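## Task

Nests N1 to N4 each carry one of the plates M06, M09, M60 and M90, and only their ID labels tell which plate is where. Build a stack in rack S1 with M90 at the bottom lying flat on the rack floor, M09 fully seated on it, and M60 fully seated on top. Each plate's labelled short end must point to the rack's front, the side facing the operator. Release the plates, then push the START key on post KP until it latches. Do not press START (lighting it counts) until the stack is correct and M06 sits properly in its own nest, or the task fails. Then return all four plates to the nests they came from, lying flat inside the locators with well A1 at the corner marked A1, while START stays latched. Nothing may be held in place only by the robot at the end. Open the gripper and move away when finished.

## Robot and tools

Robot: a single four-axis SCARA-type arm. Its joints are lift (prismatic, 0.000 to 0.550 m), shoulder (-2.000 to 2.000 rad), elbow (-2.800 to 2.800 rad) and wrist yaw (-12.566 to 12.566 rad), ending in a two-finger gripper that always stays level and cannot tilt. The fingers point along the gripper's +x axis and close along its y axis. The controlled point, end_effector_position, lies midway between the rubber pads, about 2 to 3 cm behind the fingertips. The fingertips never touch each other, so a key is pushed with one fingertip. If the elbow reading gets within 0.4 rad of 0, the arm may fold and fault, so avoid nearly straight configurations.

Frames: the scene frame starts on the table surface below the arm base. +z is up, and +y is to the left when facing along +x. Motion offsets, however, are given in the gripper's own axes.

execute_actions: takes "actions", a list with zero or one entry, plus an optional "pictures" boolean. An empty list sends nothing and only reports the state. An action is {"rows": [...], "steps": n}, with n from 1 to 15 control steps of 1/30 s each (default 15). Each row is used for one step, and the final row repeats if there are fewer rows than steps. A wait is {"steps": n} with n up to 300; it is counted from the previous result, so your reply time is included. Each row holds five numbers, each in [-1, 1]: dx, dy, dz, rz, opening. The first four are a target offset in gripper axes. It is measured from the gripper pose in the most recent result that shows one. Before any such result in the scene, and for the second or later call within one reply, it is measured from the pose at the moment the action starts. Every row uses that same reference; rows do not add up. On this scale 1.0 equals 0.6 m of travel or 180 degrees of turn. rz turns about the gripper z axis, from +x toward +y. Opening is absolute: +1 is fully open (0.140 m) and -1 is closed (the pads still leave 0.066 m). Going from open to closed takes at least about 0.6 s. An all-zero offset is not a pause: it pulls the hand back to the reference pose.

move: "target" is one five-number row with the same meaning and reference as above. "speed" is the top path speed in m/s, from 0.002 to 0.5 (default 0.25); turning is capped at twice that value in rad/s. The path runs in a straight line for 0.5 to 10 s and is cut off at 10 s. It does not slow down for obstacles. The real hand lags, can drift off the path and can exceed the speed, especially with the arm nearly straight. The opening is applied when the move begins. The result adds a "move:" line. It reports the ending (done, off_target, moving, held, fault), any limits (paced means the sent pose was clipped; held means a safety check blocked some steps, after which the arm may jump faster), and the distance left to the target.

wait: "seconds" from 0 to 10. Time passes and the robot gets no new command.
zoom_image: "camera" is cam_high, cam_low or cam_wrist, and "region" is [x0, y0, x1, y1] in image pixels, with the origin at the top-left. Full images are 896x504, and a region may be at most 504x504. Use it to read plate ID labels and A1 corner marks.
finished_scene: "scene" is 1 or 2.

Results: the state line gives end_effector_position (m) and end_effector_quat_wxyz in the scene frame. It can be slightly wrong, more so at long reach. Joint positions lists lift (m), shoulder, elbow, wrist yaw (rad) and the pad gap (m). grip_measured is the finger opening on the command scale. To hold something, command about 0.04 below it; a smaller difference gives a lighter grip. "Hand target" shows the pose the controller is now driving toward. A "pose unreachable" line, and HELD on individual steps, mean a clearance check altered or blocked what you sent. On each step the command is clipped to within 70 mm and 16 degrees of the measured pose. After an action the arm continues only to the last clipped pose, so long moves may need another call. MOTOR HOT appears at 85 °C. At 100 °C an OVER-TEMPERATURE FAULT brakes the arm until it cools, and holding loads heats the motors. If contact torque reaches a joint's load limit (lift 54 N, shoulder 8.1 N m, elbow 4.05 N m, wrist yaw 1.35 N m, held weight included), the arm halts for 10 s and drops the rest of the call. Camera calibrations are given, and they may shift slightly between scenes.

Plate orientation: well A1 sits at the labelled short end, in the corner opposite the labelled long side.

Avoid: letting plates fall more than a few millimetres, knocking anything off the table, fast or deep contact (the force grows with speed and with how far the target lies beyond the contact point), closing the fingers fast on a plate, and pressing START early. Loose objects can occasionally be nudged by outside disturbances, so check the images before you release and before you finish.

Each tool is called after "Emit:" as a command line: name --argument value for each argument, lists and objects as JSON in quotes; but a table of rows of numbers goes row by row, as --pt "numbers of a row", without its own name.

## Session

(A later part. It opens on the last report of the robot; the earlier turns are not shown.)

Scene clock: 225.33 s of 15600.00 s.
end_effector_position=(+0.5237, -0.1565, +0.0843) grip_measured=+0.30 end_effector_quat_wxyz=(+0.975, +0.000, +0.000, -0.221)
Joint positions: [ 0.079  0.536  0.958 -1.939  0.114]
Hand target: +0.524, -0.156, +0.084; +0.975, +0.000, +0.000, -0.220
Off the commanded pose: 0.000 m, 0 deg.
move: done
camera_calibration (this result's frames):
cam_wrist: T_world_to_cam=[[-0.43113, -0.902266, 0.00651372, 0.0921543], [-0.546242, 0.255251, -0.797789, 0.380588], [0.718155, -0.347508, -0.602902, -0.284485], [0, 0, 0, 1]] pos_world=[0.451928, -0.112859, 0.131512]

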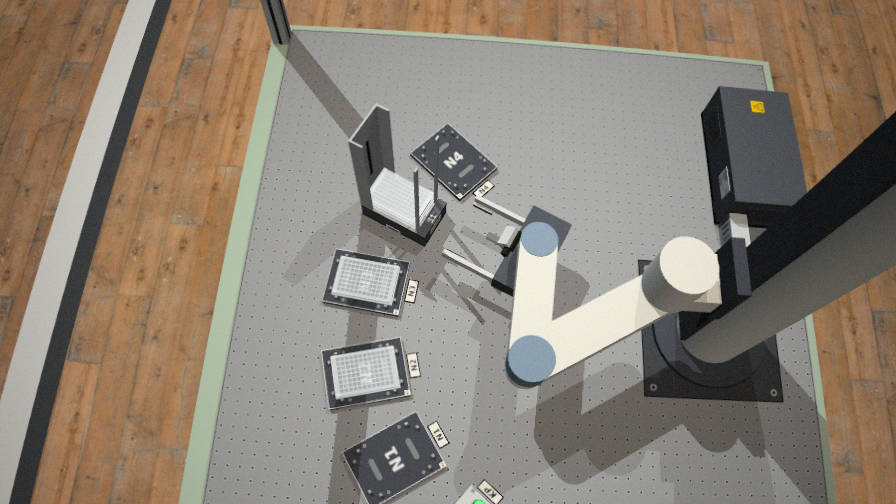

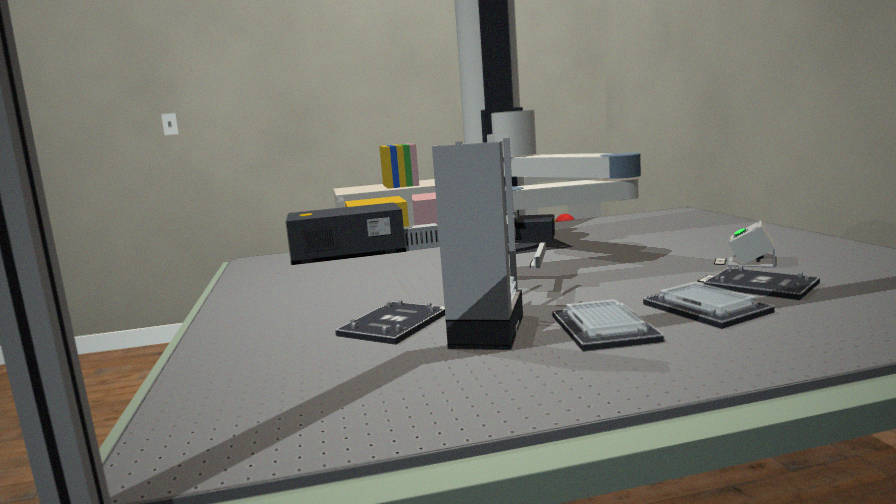

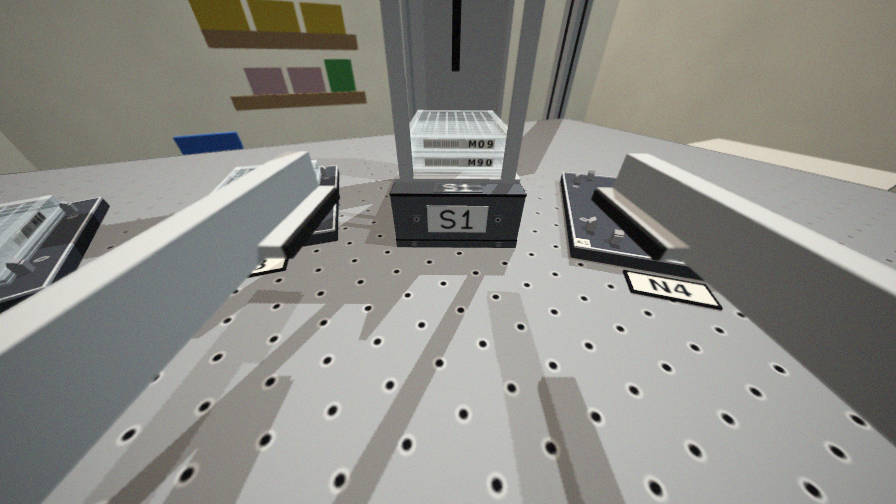

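Emit:
move --target '[0.2689,0.0009,0,0.0002,0.3]' --speed 0.15

Emit:
move --target '[0,0,0,0,-0.62]'

Emit:
move --target '[0,0,0.4165,0,-0.62]' --speed 0.15

Emit:
move --target '[-0.0693,-0.2751,0,-0.0945,-0.62]' --speed 0.25

Emit:
move --target '[0,0,-0.46,0,-0.62]' --speed 0.3

Scene clock: 232.23 s of 15600.00 s.
end_effector_position=(+0.6696, -0.2253, +0.0843) grip_measured=+0.30 end_effector_quat_wxyz=(+0.975, +0.000, +0.000, -0.220)
Joint positions: [ 0.079  0.2    1.772 -2.416  0.114]
Hand target: +0.670, -0.225, +0.084; +0.975, +0.000, +0.000, -0.220
Off the commanded pose: 0.000 m, 0 deg.
After step 90, 2.47 s passed at rest.
move: done
camera_calibration (this result's frames):
cam_wrist: T_world_to_cam=[[-0.43042, -0.902605, 0.00651372, 0.0923507], [-0.546442, 0.254821, -0.797789, 0.477905], [0.718428, -0.346943, -0.602902, -0.41325], [0, 0, 0, 1]] pos_world=[0.597788, -0.181799, 0.131517]

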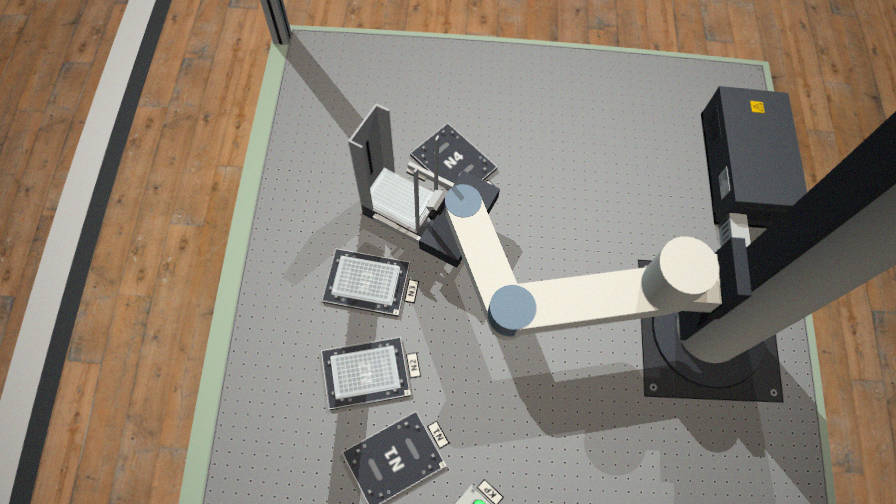

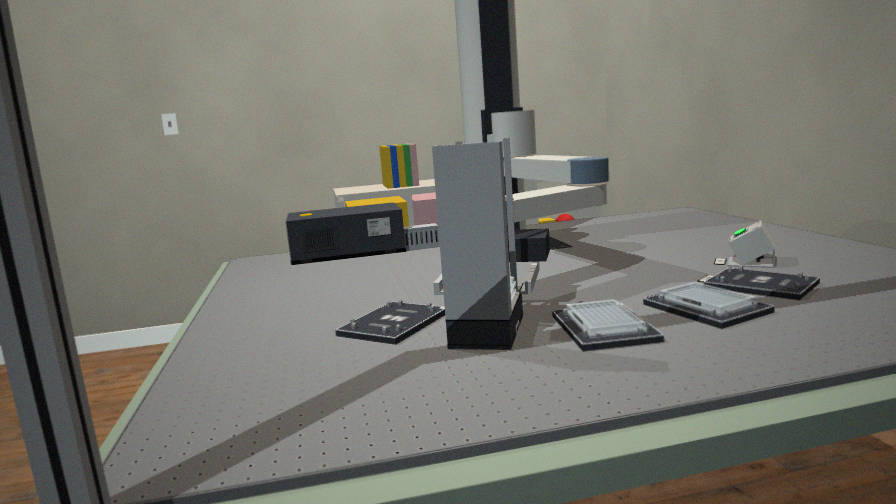

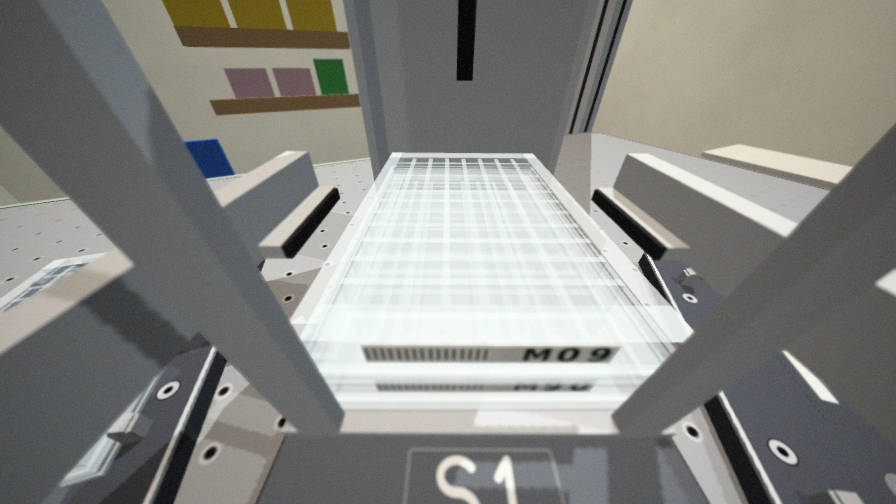

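Scene clock: 232.73 s of 15600.00 s.
end_effector_position=(+0.6696, -0.2253, +0.0843) grip_measured=-0.57 end_effector_quat_wxyz=(+0.975, +0.000, +0.000, -0.220)
Joint positions: [ 0.079  0.2    1.772 -2.416  0.082]
Hand target: +0.670, -0.225, +0.084; +0.975, +0.000, +0.000, -0.220
Off the commanded pose: 0.000 m, 0 deg.
move: done
camera_calibration (this result's frames):
cam_wrist: T_world_to_cam=[[-0.430444, -0.902594, 0.00651372, 0.0923622], [-0.546436, 0.254836, -0.797789, 0.477903], [0.718419, -0.346963, -0.602902, -0.413247], [0, 0, 0, 1]] pos_world=[0.597785, -0.181803, 0.131517]

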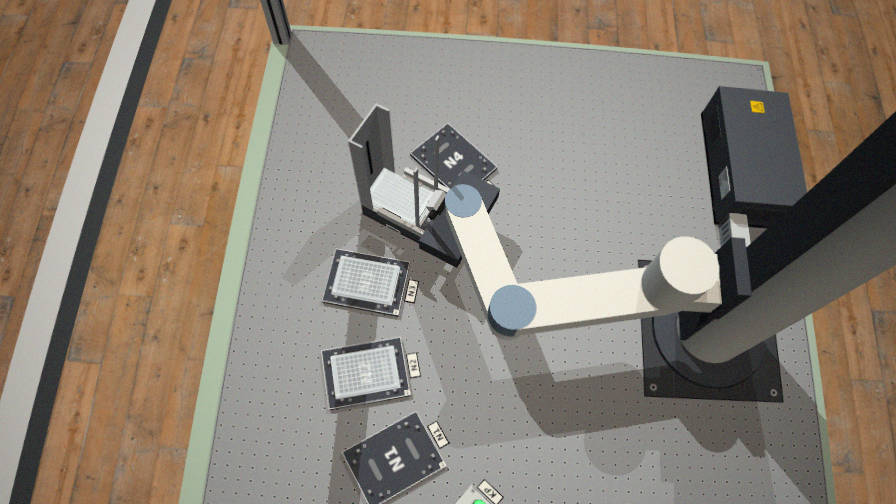

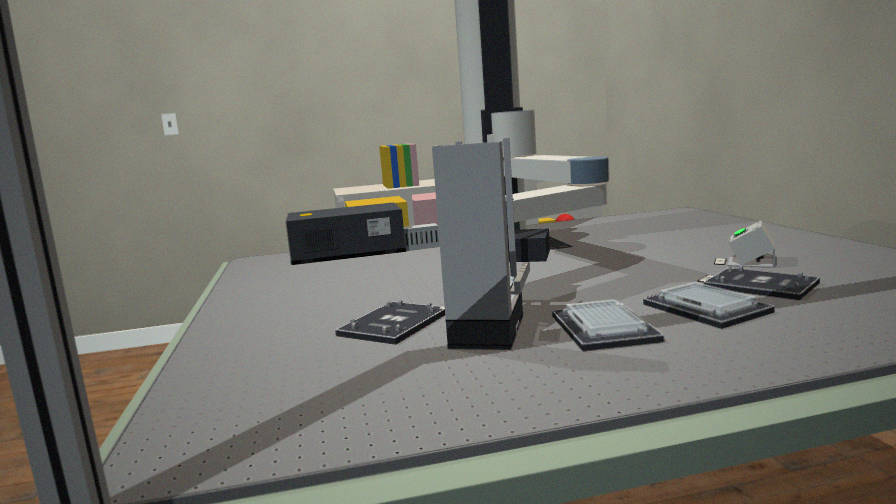

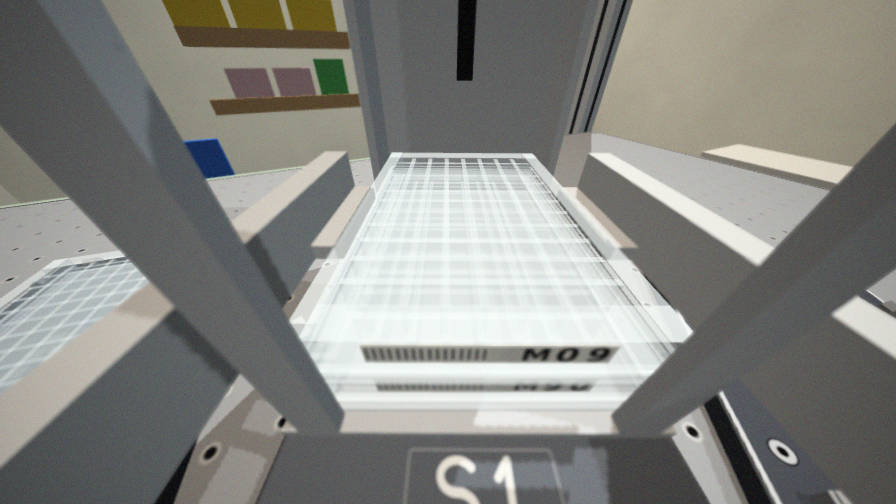

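Scene clock: 234.73 s of 15600.00 s.
end_effector_position=(+0.6696, -0.2253, +0.3343) grip_measured=-0.57 end_effector_quat_wxyz=(+0.975, +0.000, +0.000, -0.220)
Joint positions: [ 0.329  0.2    1.772 -2.416  0.082]
Hand target: +0.670, -0.225, +0.334; +0.975, +0.000, +0.000, -0.220
Off the commanded pose: 0.000 m, 0 deg.
move: done
camera_calibration (this result's frames):
cam_wrist: T_world_to_cam=[[-0.430408, -0.902611, 0.00651372, 0.0907189], [-0.546446, 0.254814, -0.797789, 0.677315], [0.718433, -0.346934, -0.602902, -0.262559], [0, 0, 0, 1]] pos_world=[0.597794, -0.181796, 0.381466]

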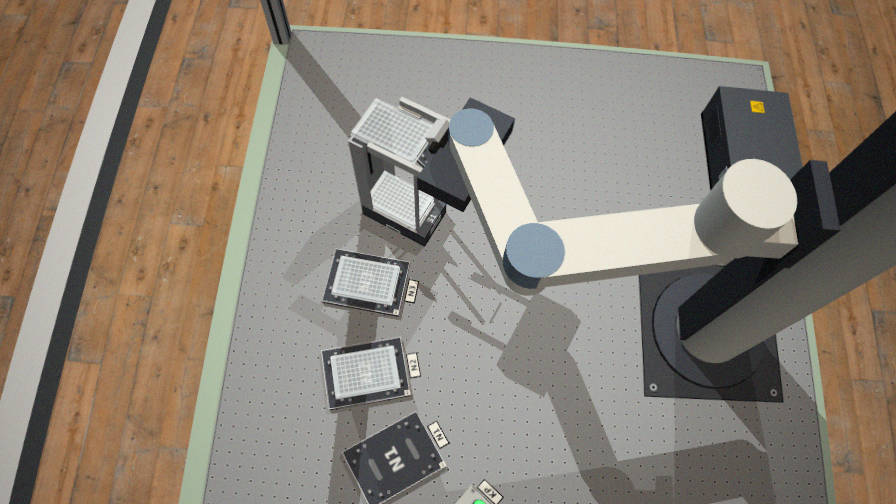

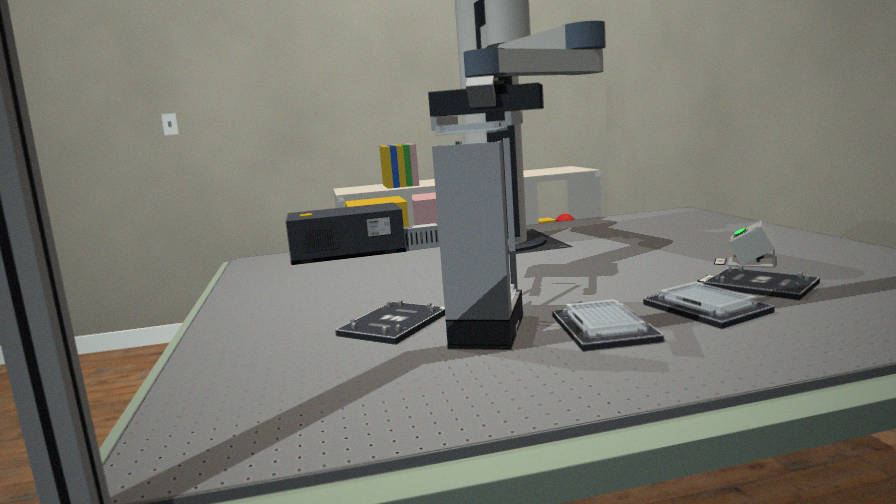

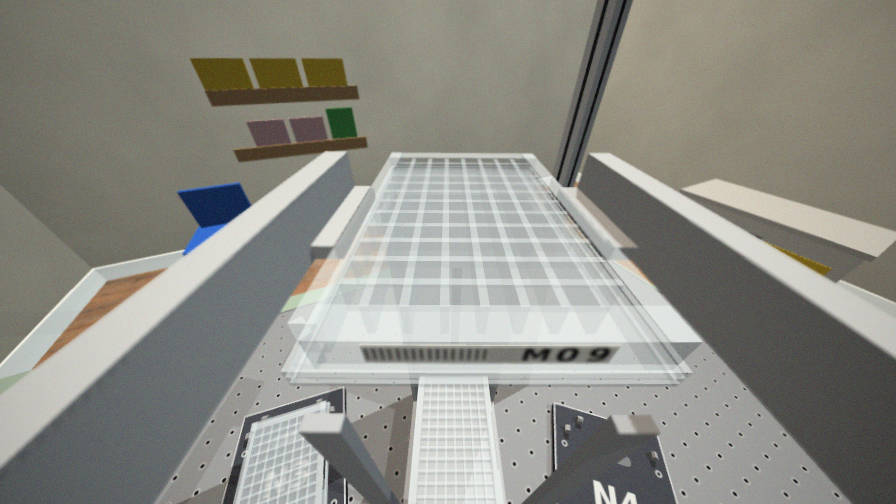

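Scene clock: 235.80 s of 15600.00 s.
end_effector_position=(+0.5611, -0.3567, +0.3343) grip_measured=-0.57 end_effector_quat_wxyz=(+0.932, +0.000, +0.000, -0.362)
Joint positions: [ 0.329 -0.079  1.665 -2.327  0.082]
Hand target: +0.561, -0.357, +0.334; +0.932, +0.000, +0.000, -0.362
Off the commanded pose: 0.000 m, 0 deg.
move: done
camera_calibration (this result's frames):
cam_wrist: T_world_to_cam=[[-0.67596, -0.736909, 0.00651372, 0.122315], [-0.447816, 0.403725, -0.797789, 0.649252], [0.585268, -0.54219, -0.602902, -0.225084], [0, 0, 0, 1]] pos_world=[0.50516, -0.294022, 0.381466]

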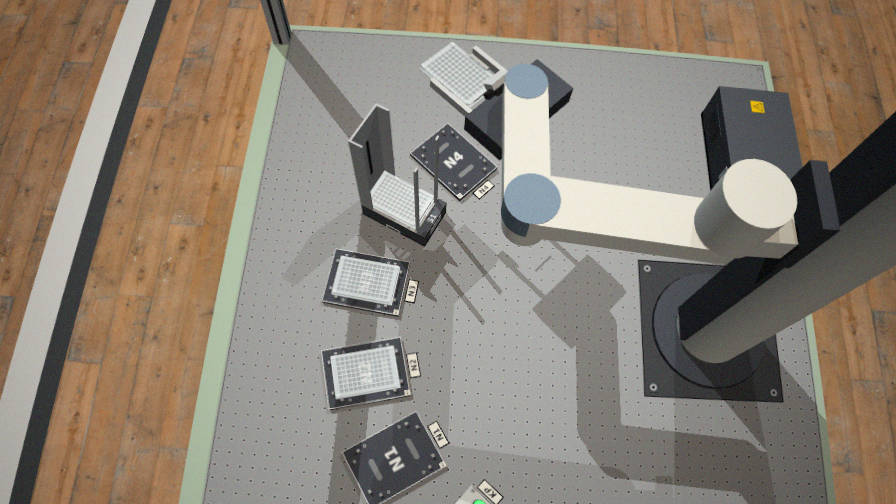

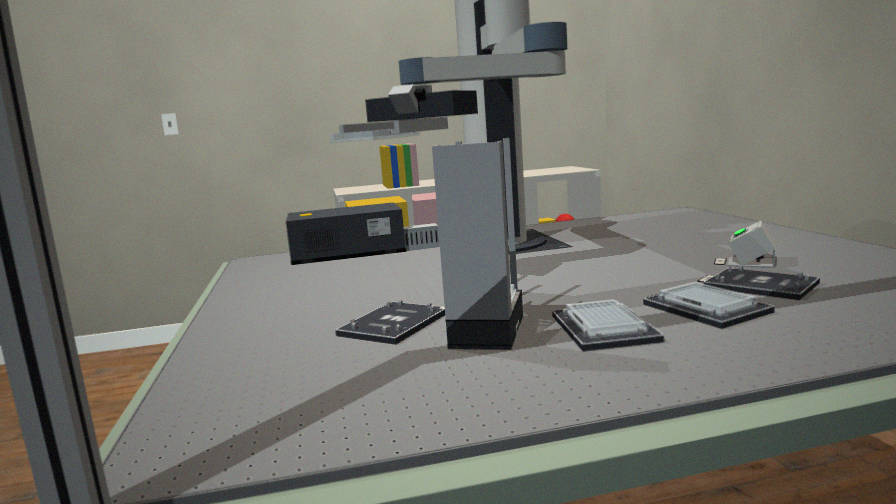

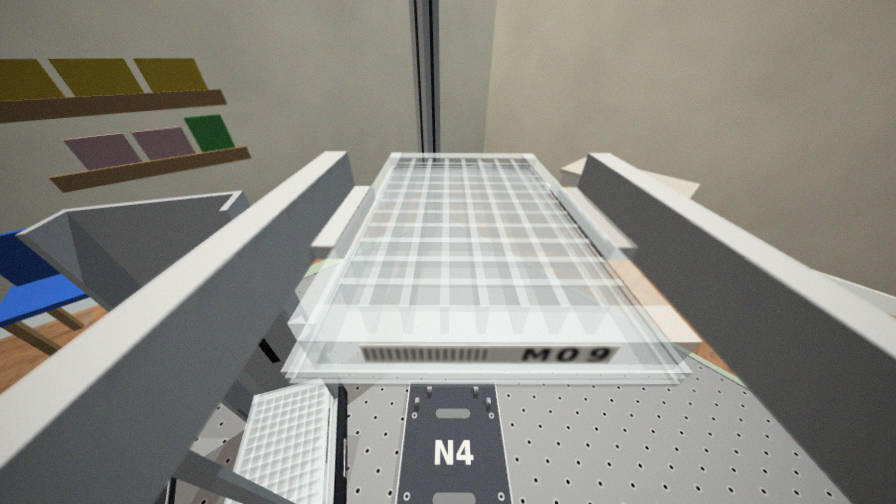

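Scene clock: 237.20 s of 15600.00 s.
end_effector_position=(+0.5611, -0.3567, +0.0582) grip_measured=-0.57 end_effector_quat_wxyz=(+0.932, +0.000, +0.000, -0.362)
Joint positions: [ 0.053 -0.079  1.665 -2.327  0.082]
Hand target: +0.561, -0.357, +0.058; +0.932, +0.000, +0.000, -0.362
Off the commanded pose: 0.000 m, 0 deg.
move: done
camera_calibration (this result's frames):
cam_wrist: T_world_to_cam=[[-0.675977, -0.736894, 0.00651372, 0.124124], [-0.447807, 0.403735, -0.797789, 0.428998], [0.585256, -0.542203, -0.602902, -0.391522], [0, 0, 0, 1]] pos_world=[0.505154, -0.29402, 0.105392]

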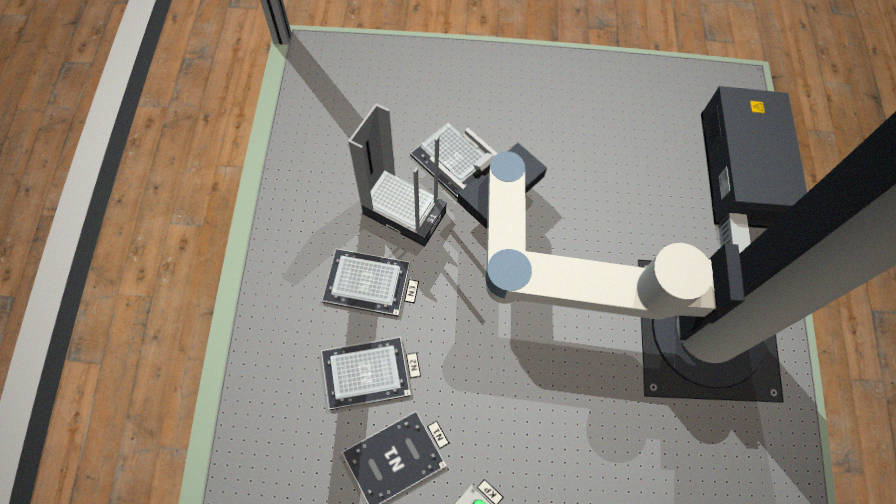

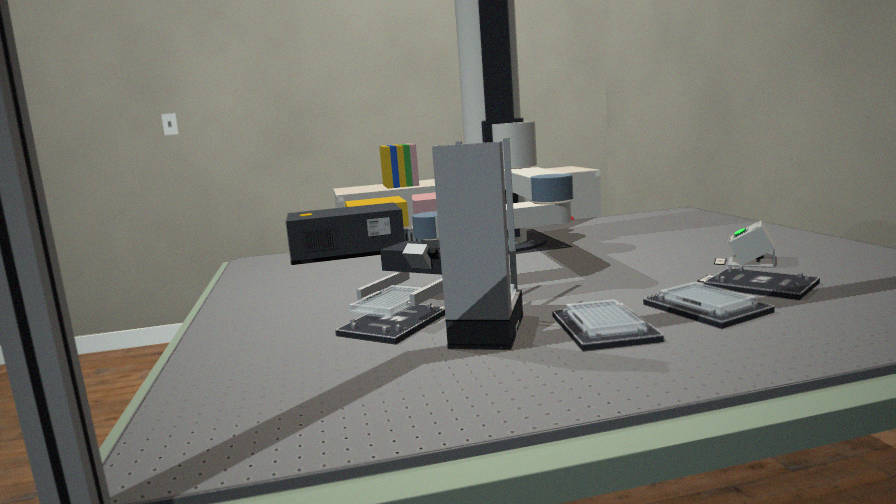

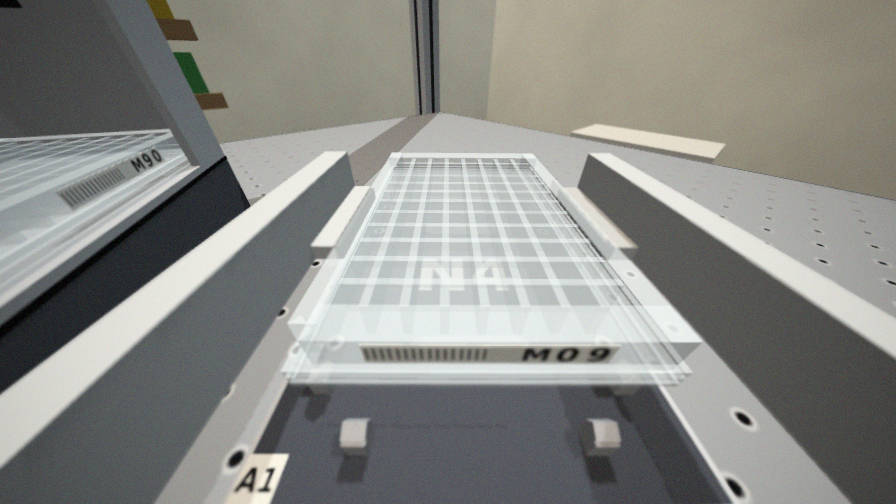

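Emit:
move --target '[-0.0002,-0.0002,-0.039,0,-0.62]' --speed 0.025

Emit:
move --target '[0,0,0,0,0]'

Emit:
move --target '[0,0,0.0725,0,0]'

Emit:
move --target '[-0.25,0,0,0,0]'

Emit:
move --target '[-0.0225,0.2039,0,0.0946,0.3]'

Scene clock: 242.93 s of 15600.00 s.
end_effector_position=(+0.5609, -0.3567, +0.0347) grip_measured=-0.57 end_effector_quat_wxyz=(+0.932, +0.000, +0.000, -0.362)
Joint positions: [ 0.03  -0.079  1.665 -2.327  0.082]
Hand target: +0.561, -0.357, +0.035; +0.932, +0.000, +0.000, -0.362
Off the commanded pose: 0.000 m, 0 deg.
After step 90, 1.57 s passed at rest.
move: done
camera_calibration (this result's frames):
cam_wrist: T_world_to_cam=[[-0.676037, -0.736839, 0.00651372, 0.124225], [-0.447774, 0.403772, -0.797789, 0.410205], [0.585212, -0.542251, -0.602902, -0.405588], [0, 0, 0, 1]] pos_world=[0.505015, -0.294026, 0.0819182]

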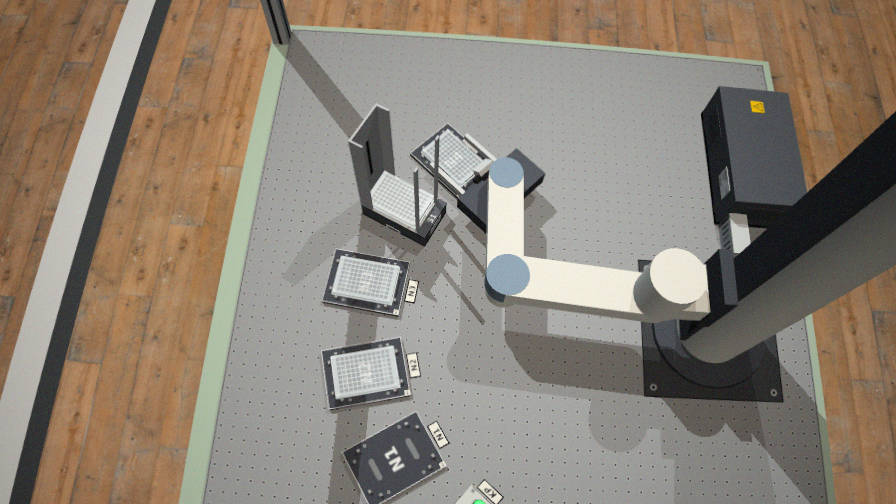

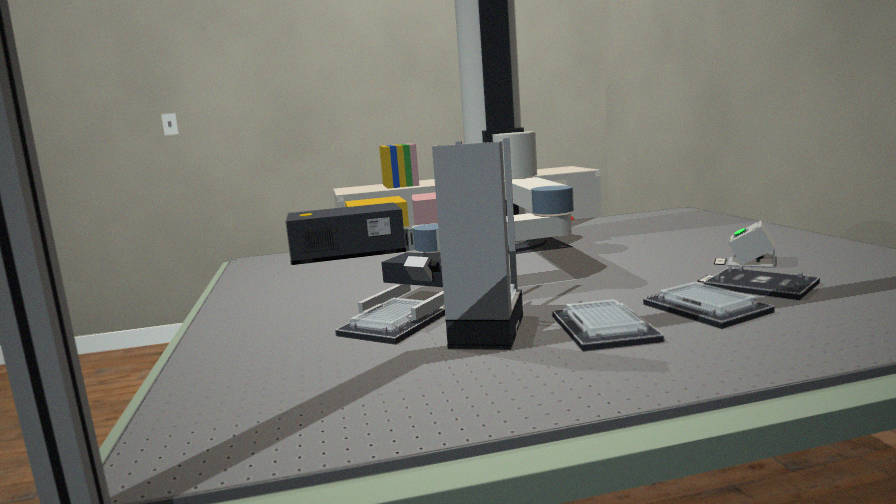

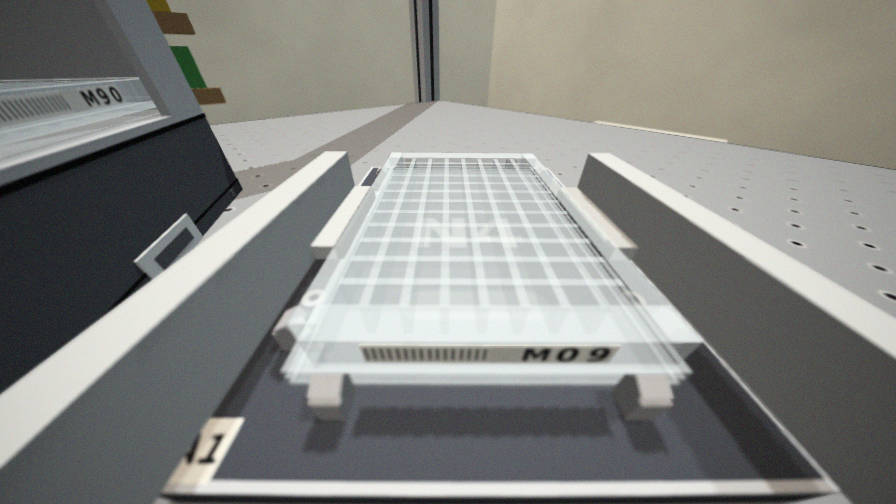

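Scene clock: 243.43 s of 15600.00 s.
end_effector_position=(+0.5609, -0.3567, +0.0347) grip_measured=+0.00 end_effector_quat_wxyz=(+0.932, +0.000, +0.000, -0.362)
Joint positions: [ 0.03  -0.079  1.665 -2.327  0.103]
Hand target: +0.561, -0.357, +0.035; +0.932, +0.000, +0.000, -0.362
Off the commanded pose: 0.000 m, 0 deg.
move: done
camera_calibration (this result's frames):
cam_wrist: T_world_to_cam=[[-0.676037, -0.736839, 0.00651372, 0.124225], [-0.447774, 0.403772, -0.797789, 0.410205], [0.585212, -0.542251, -0.602902, -0.405588], [0, 0, 0, 1]] pos_world=[0.505015, -0.294026, 0.0819182]

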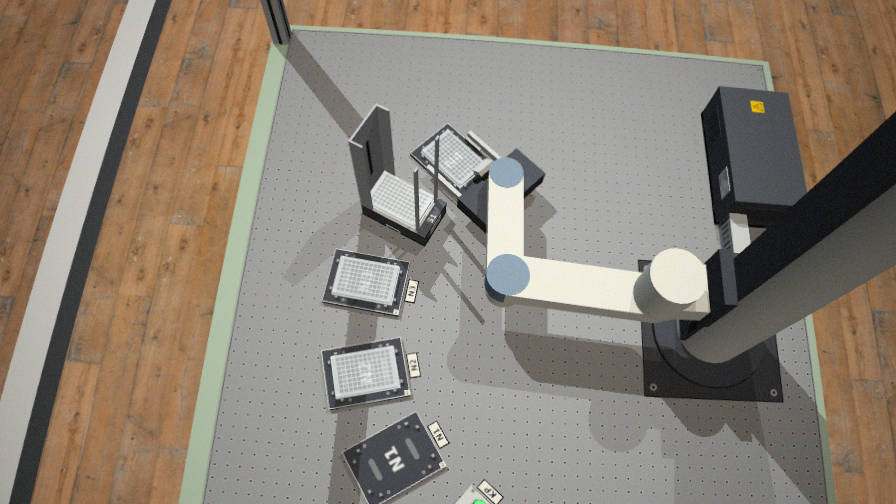

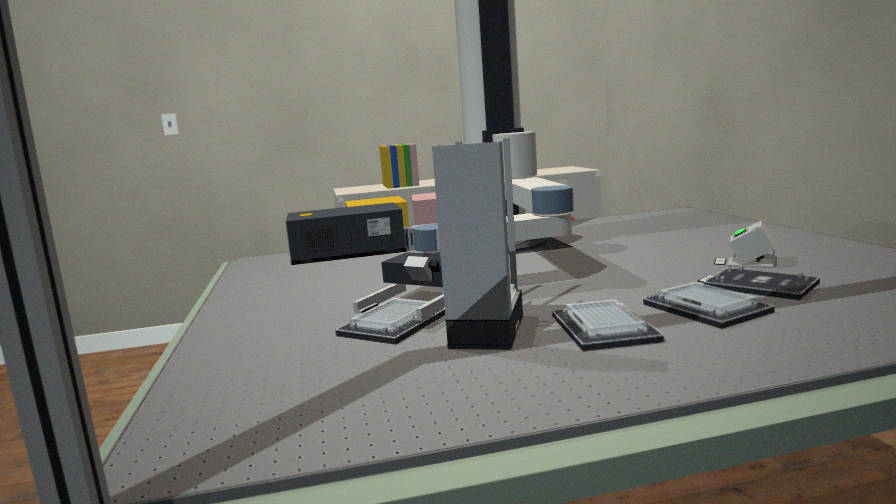

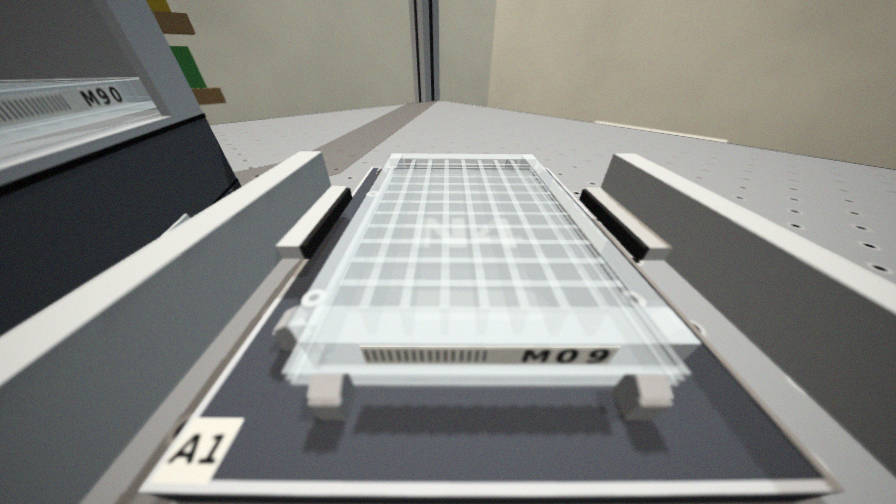

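Scene clock: 244.17 s of 15600.00 s.
end_effector_position=(+0.5609, -0.3567, +0.0783) grip_measured=+0.00 end_effector_quat_wxyz=(+0.932, +0.000, +0.000, -0.362)
Joint positions: [ 0.073 -0.079  1.665 -2.327  0.103]
Hand target: +0.561, -0.357, +0.078; +0.932, +0.000, +0.000, -0.362
Off the commanded pose: 0.000 m, 0 deg.
move: done
camera_calibration (this result's frames):
cam_wrist: T_world_to_cam=[[-0.676013, -0.736861, 0.00651372, 0.12393], [-0.447787, 0.403757, -0.797789, 0.444964], [0.58523, -0.542232, -0.602902, -0.379332], [0, 0, 0, 1]] pos_world=[0.505023, -0.294024, 0.12548]

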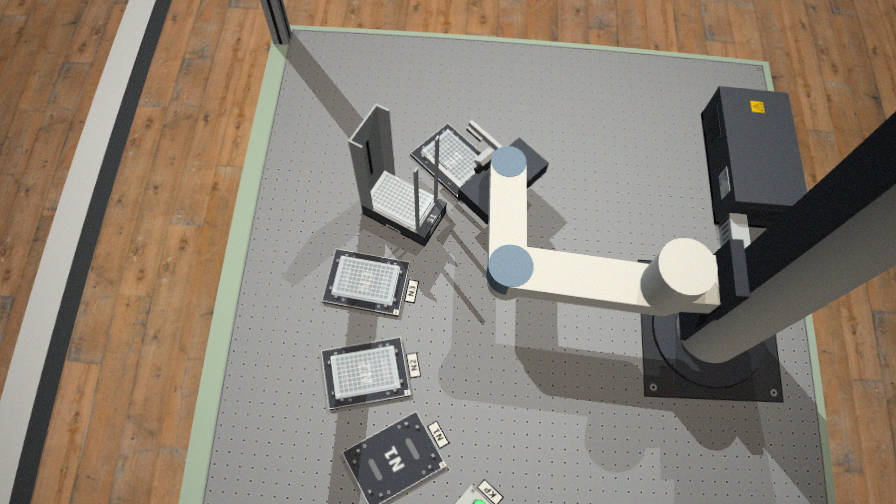

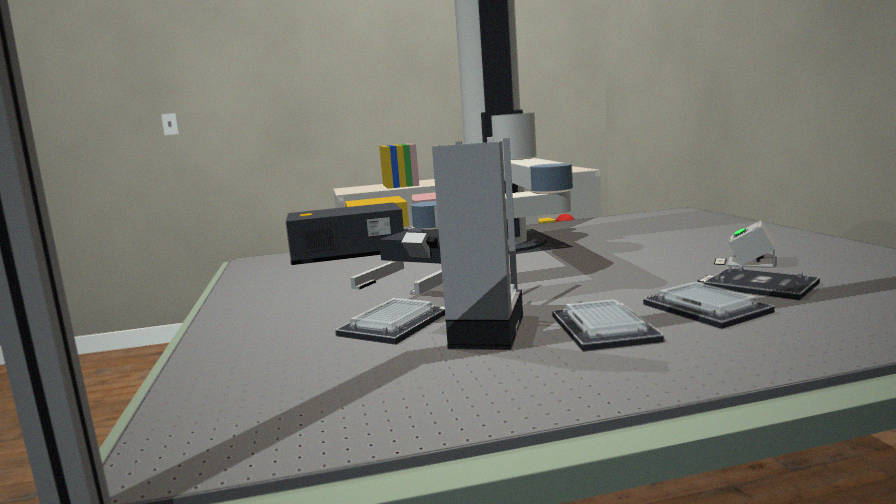

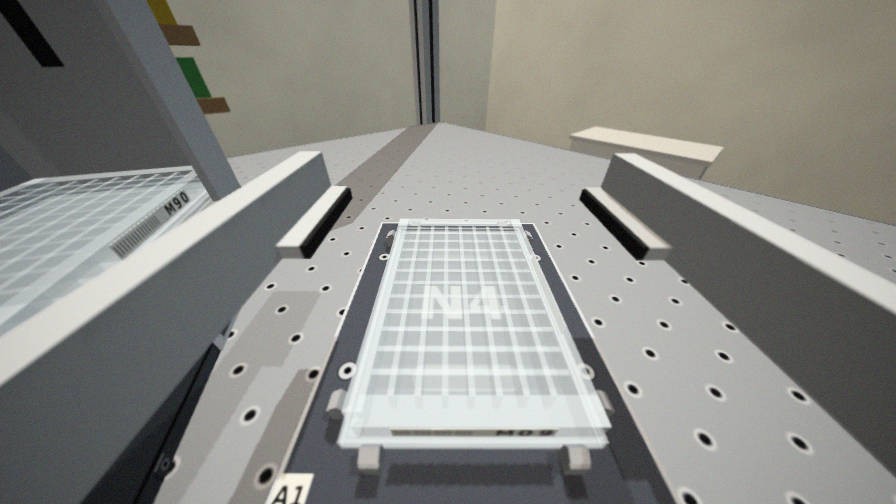

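Scene clock: 245.17 s of 15600.00 s.
end_effector_position=(+0.4502, -0.2554, +0.0783) grip_measured=+0.00 end_effector_quat_wxyz=(+0.932, +0.000, +0.000, -0.362)
Joint positions: [ 0.073  0.202  0.928 -1.872  0.103]
Hand target: +0.450, -0.255, +0.078; +0.932, +0.000, +0.000, -0.362
Off the commanded pose: 0.000 m, 0 deg.
move: done
camera_calibration (this result's frames):
cam_wrist: T_world_to_cam=[[-0.676138, -0.736746, 0.00651372, 0.123812], [-0.447718, 0.403833, -0.797789, 0.354488], [0.585138, -0.542331, -0.602902, -0.259642], [0, 0, 0, 1]] pos_world=[0.394351, -0.192748, 0.125461]

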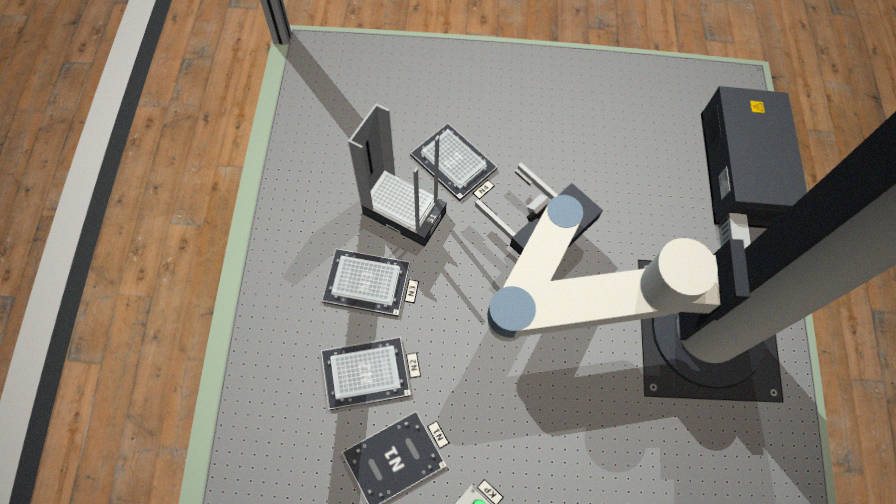

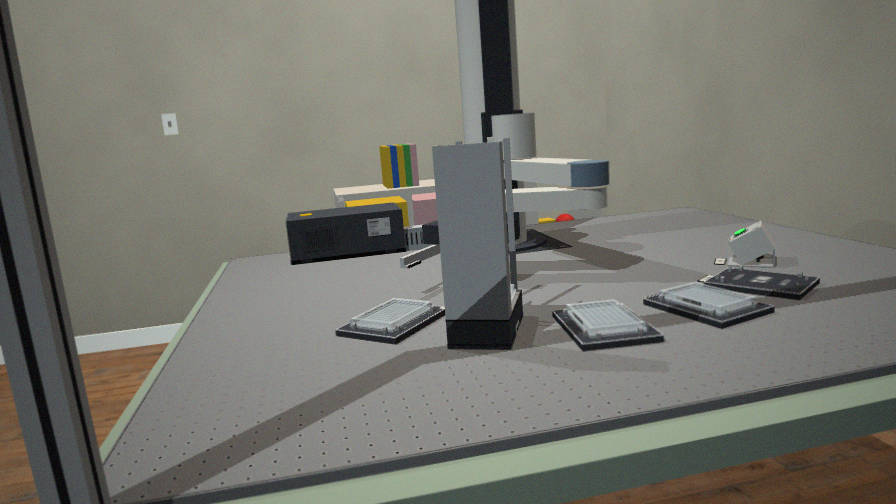

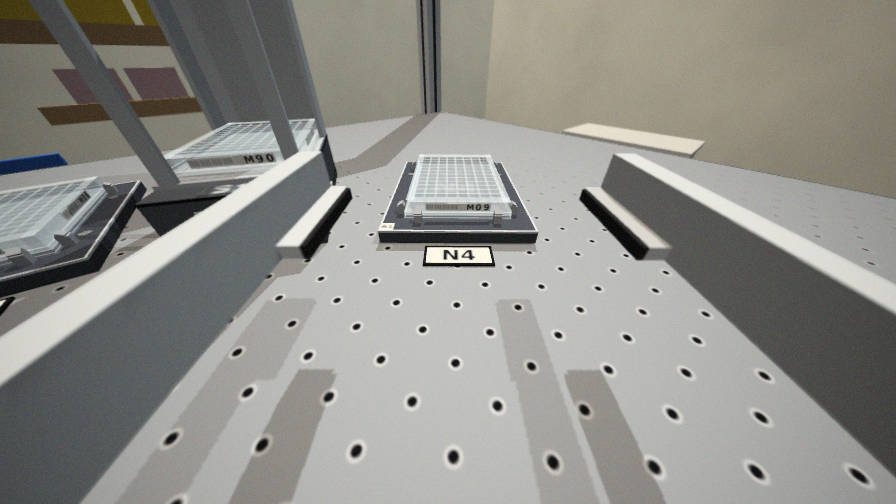

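Scene clock: 246.13 s of 15600.00 s.
end_effector_position=(+0.5230, -0.1559, +0.0783) grip_measured=+0.30 end_effector_quat_wxyz=(+0.975, +0.000, +0.000, -0.220)
Joint positions: [ 0.073  0.538  0.954 -1.935  0.114]
Hand target: +0.523, -0.156, +0.078; +0.975, +0.000, +0.000, -0.220
Off the commanded pose: 0.000 m, 0 deg.
move: done
camera_calibration (this result's frames):
cam_wrist: T_world_to_cam=[[-0.430257, -0.902683, 0.00651372, 0.0918212], [-0.546488, 0.254723, -0.797789, 0.375283], [0.718491, -0.346814, -0.602902, -0.287504], [0, 0, 0, 1]] pos_world=[0.451163, -0.112418, 0.125461]

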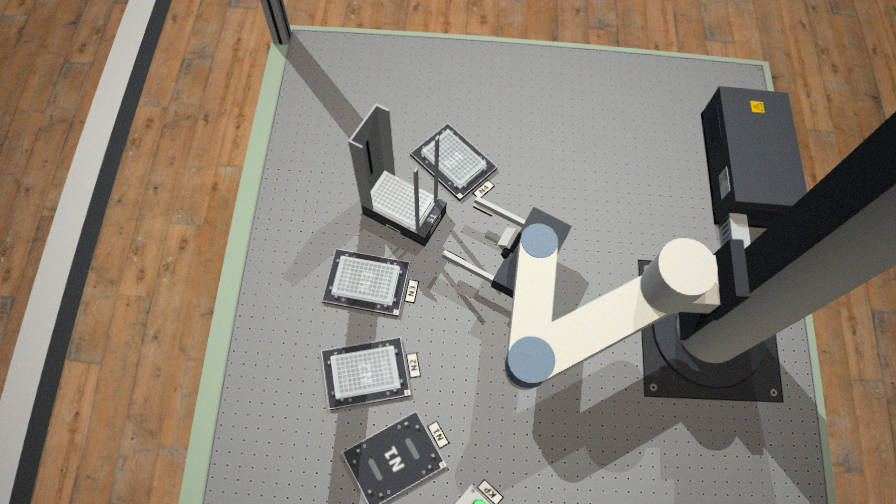

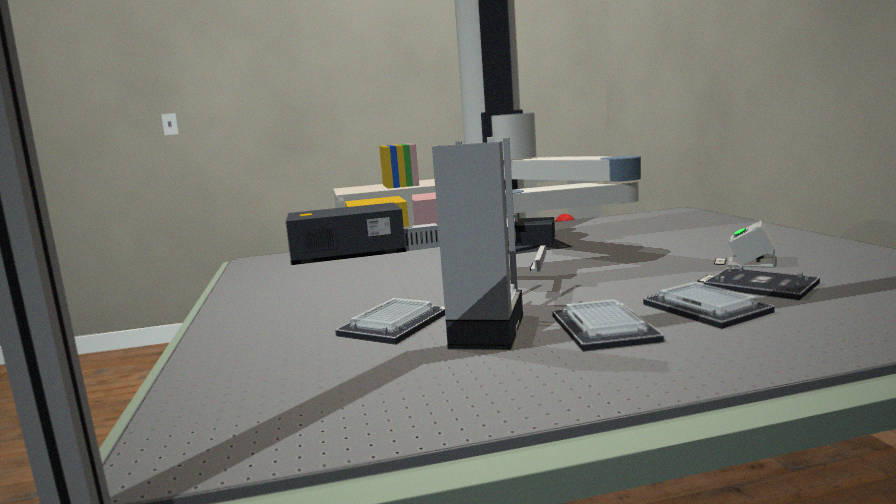

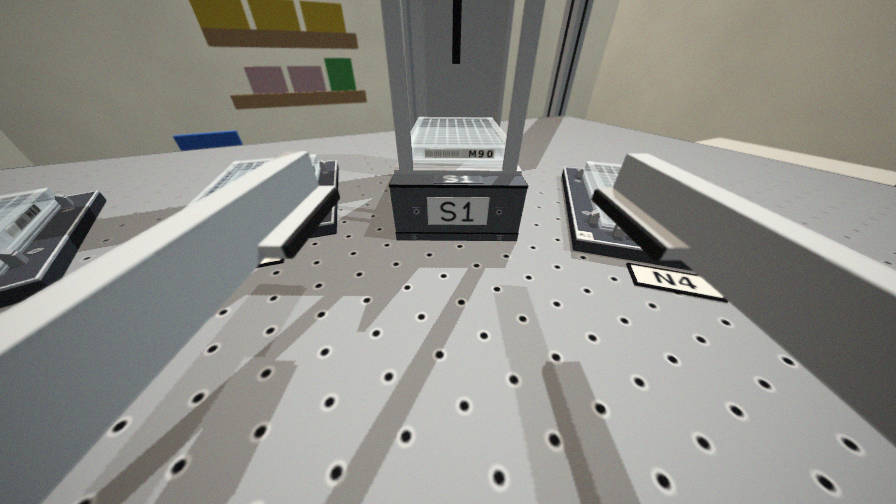

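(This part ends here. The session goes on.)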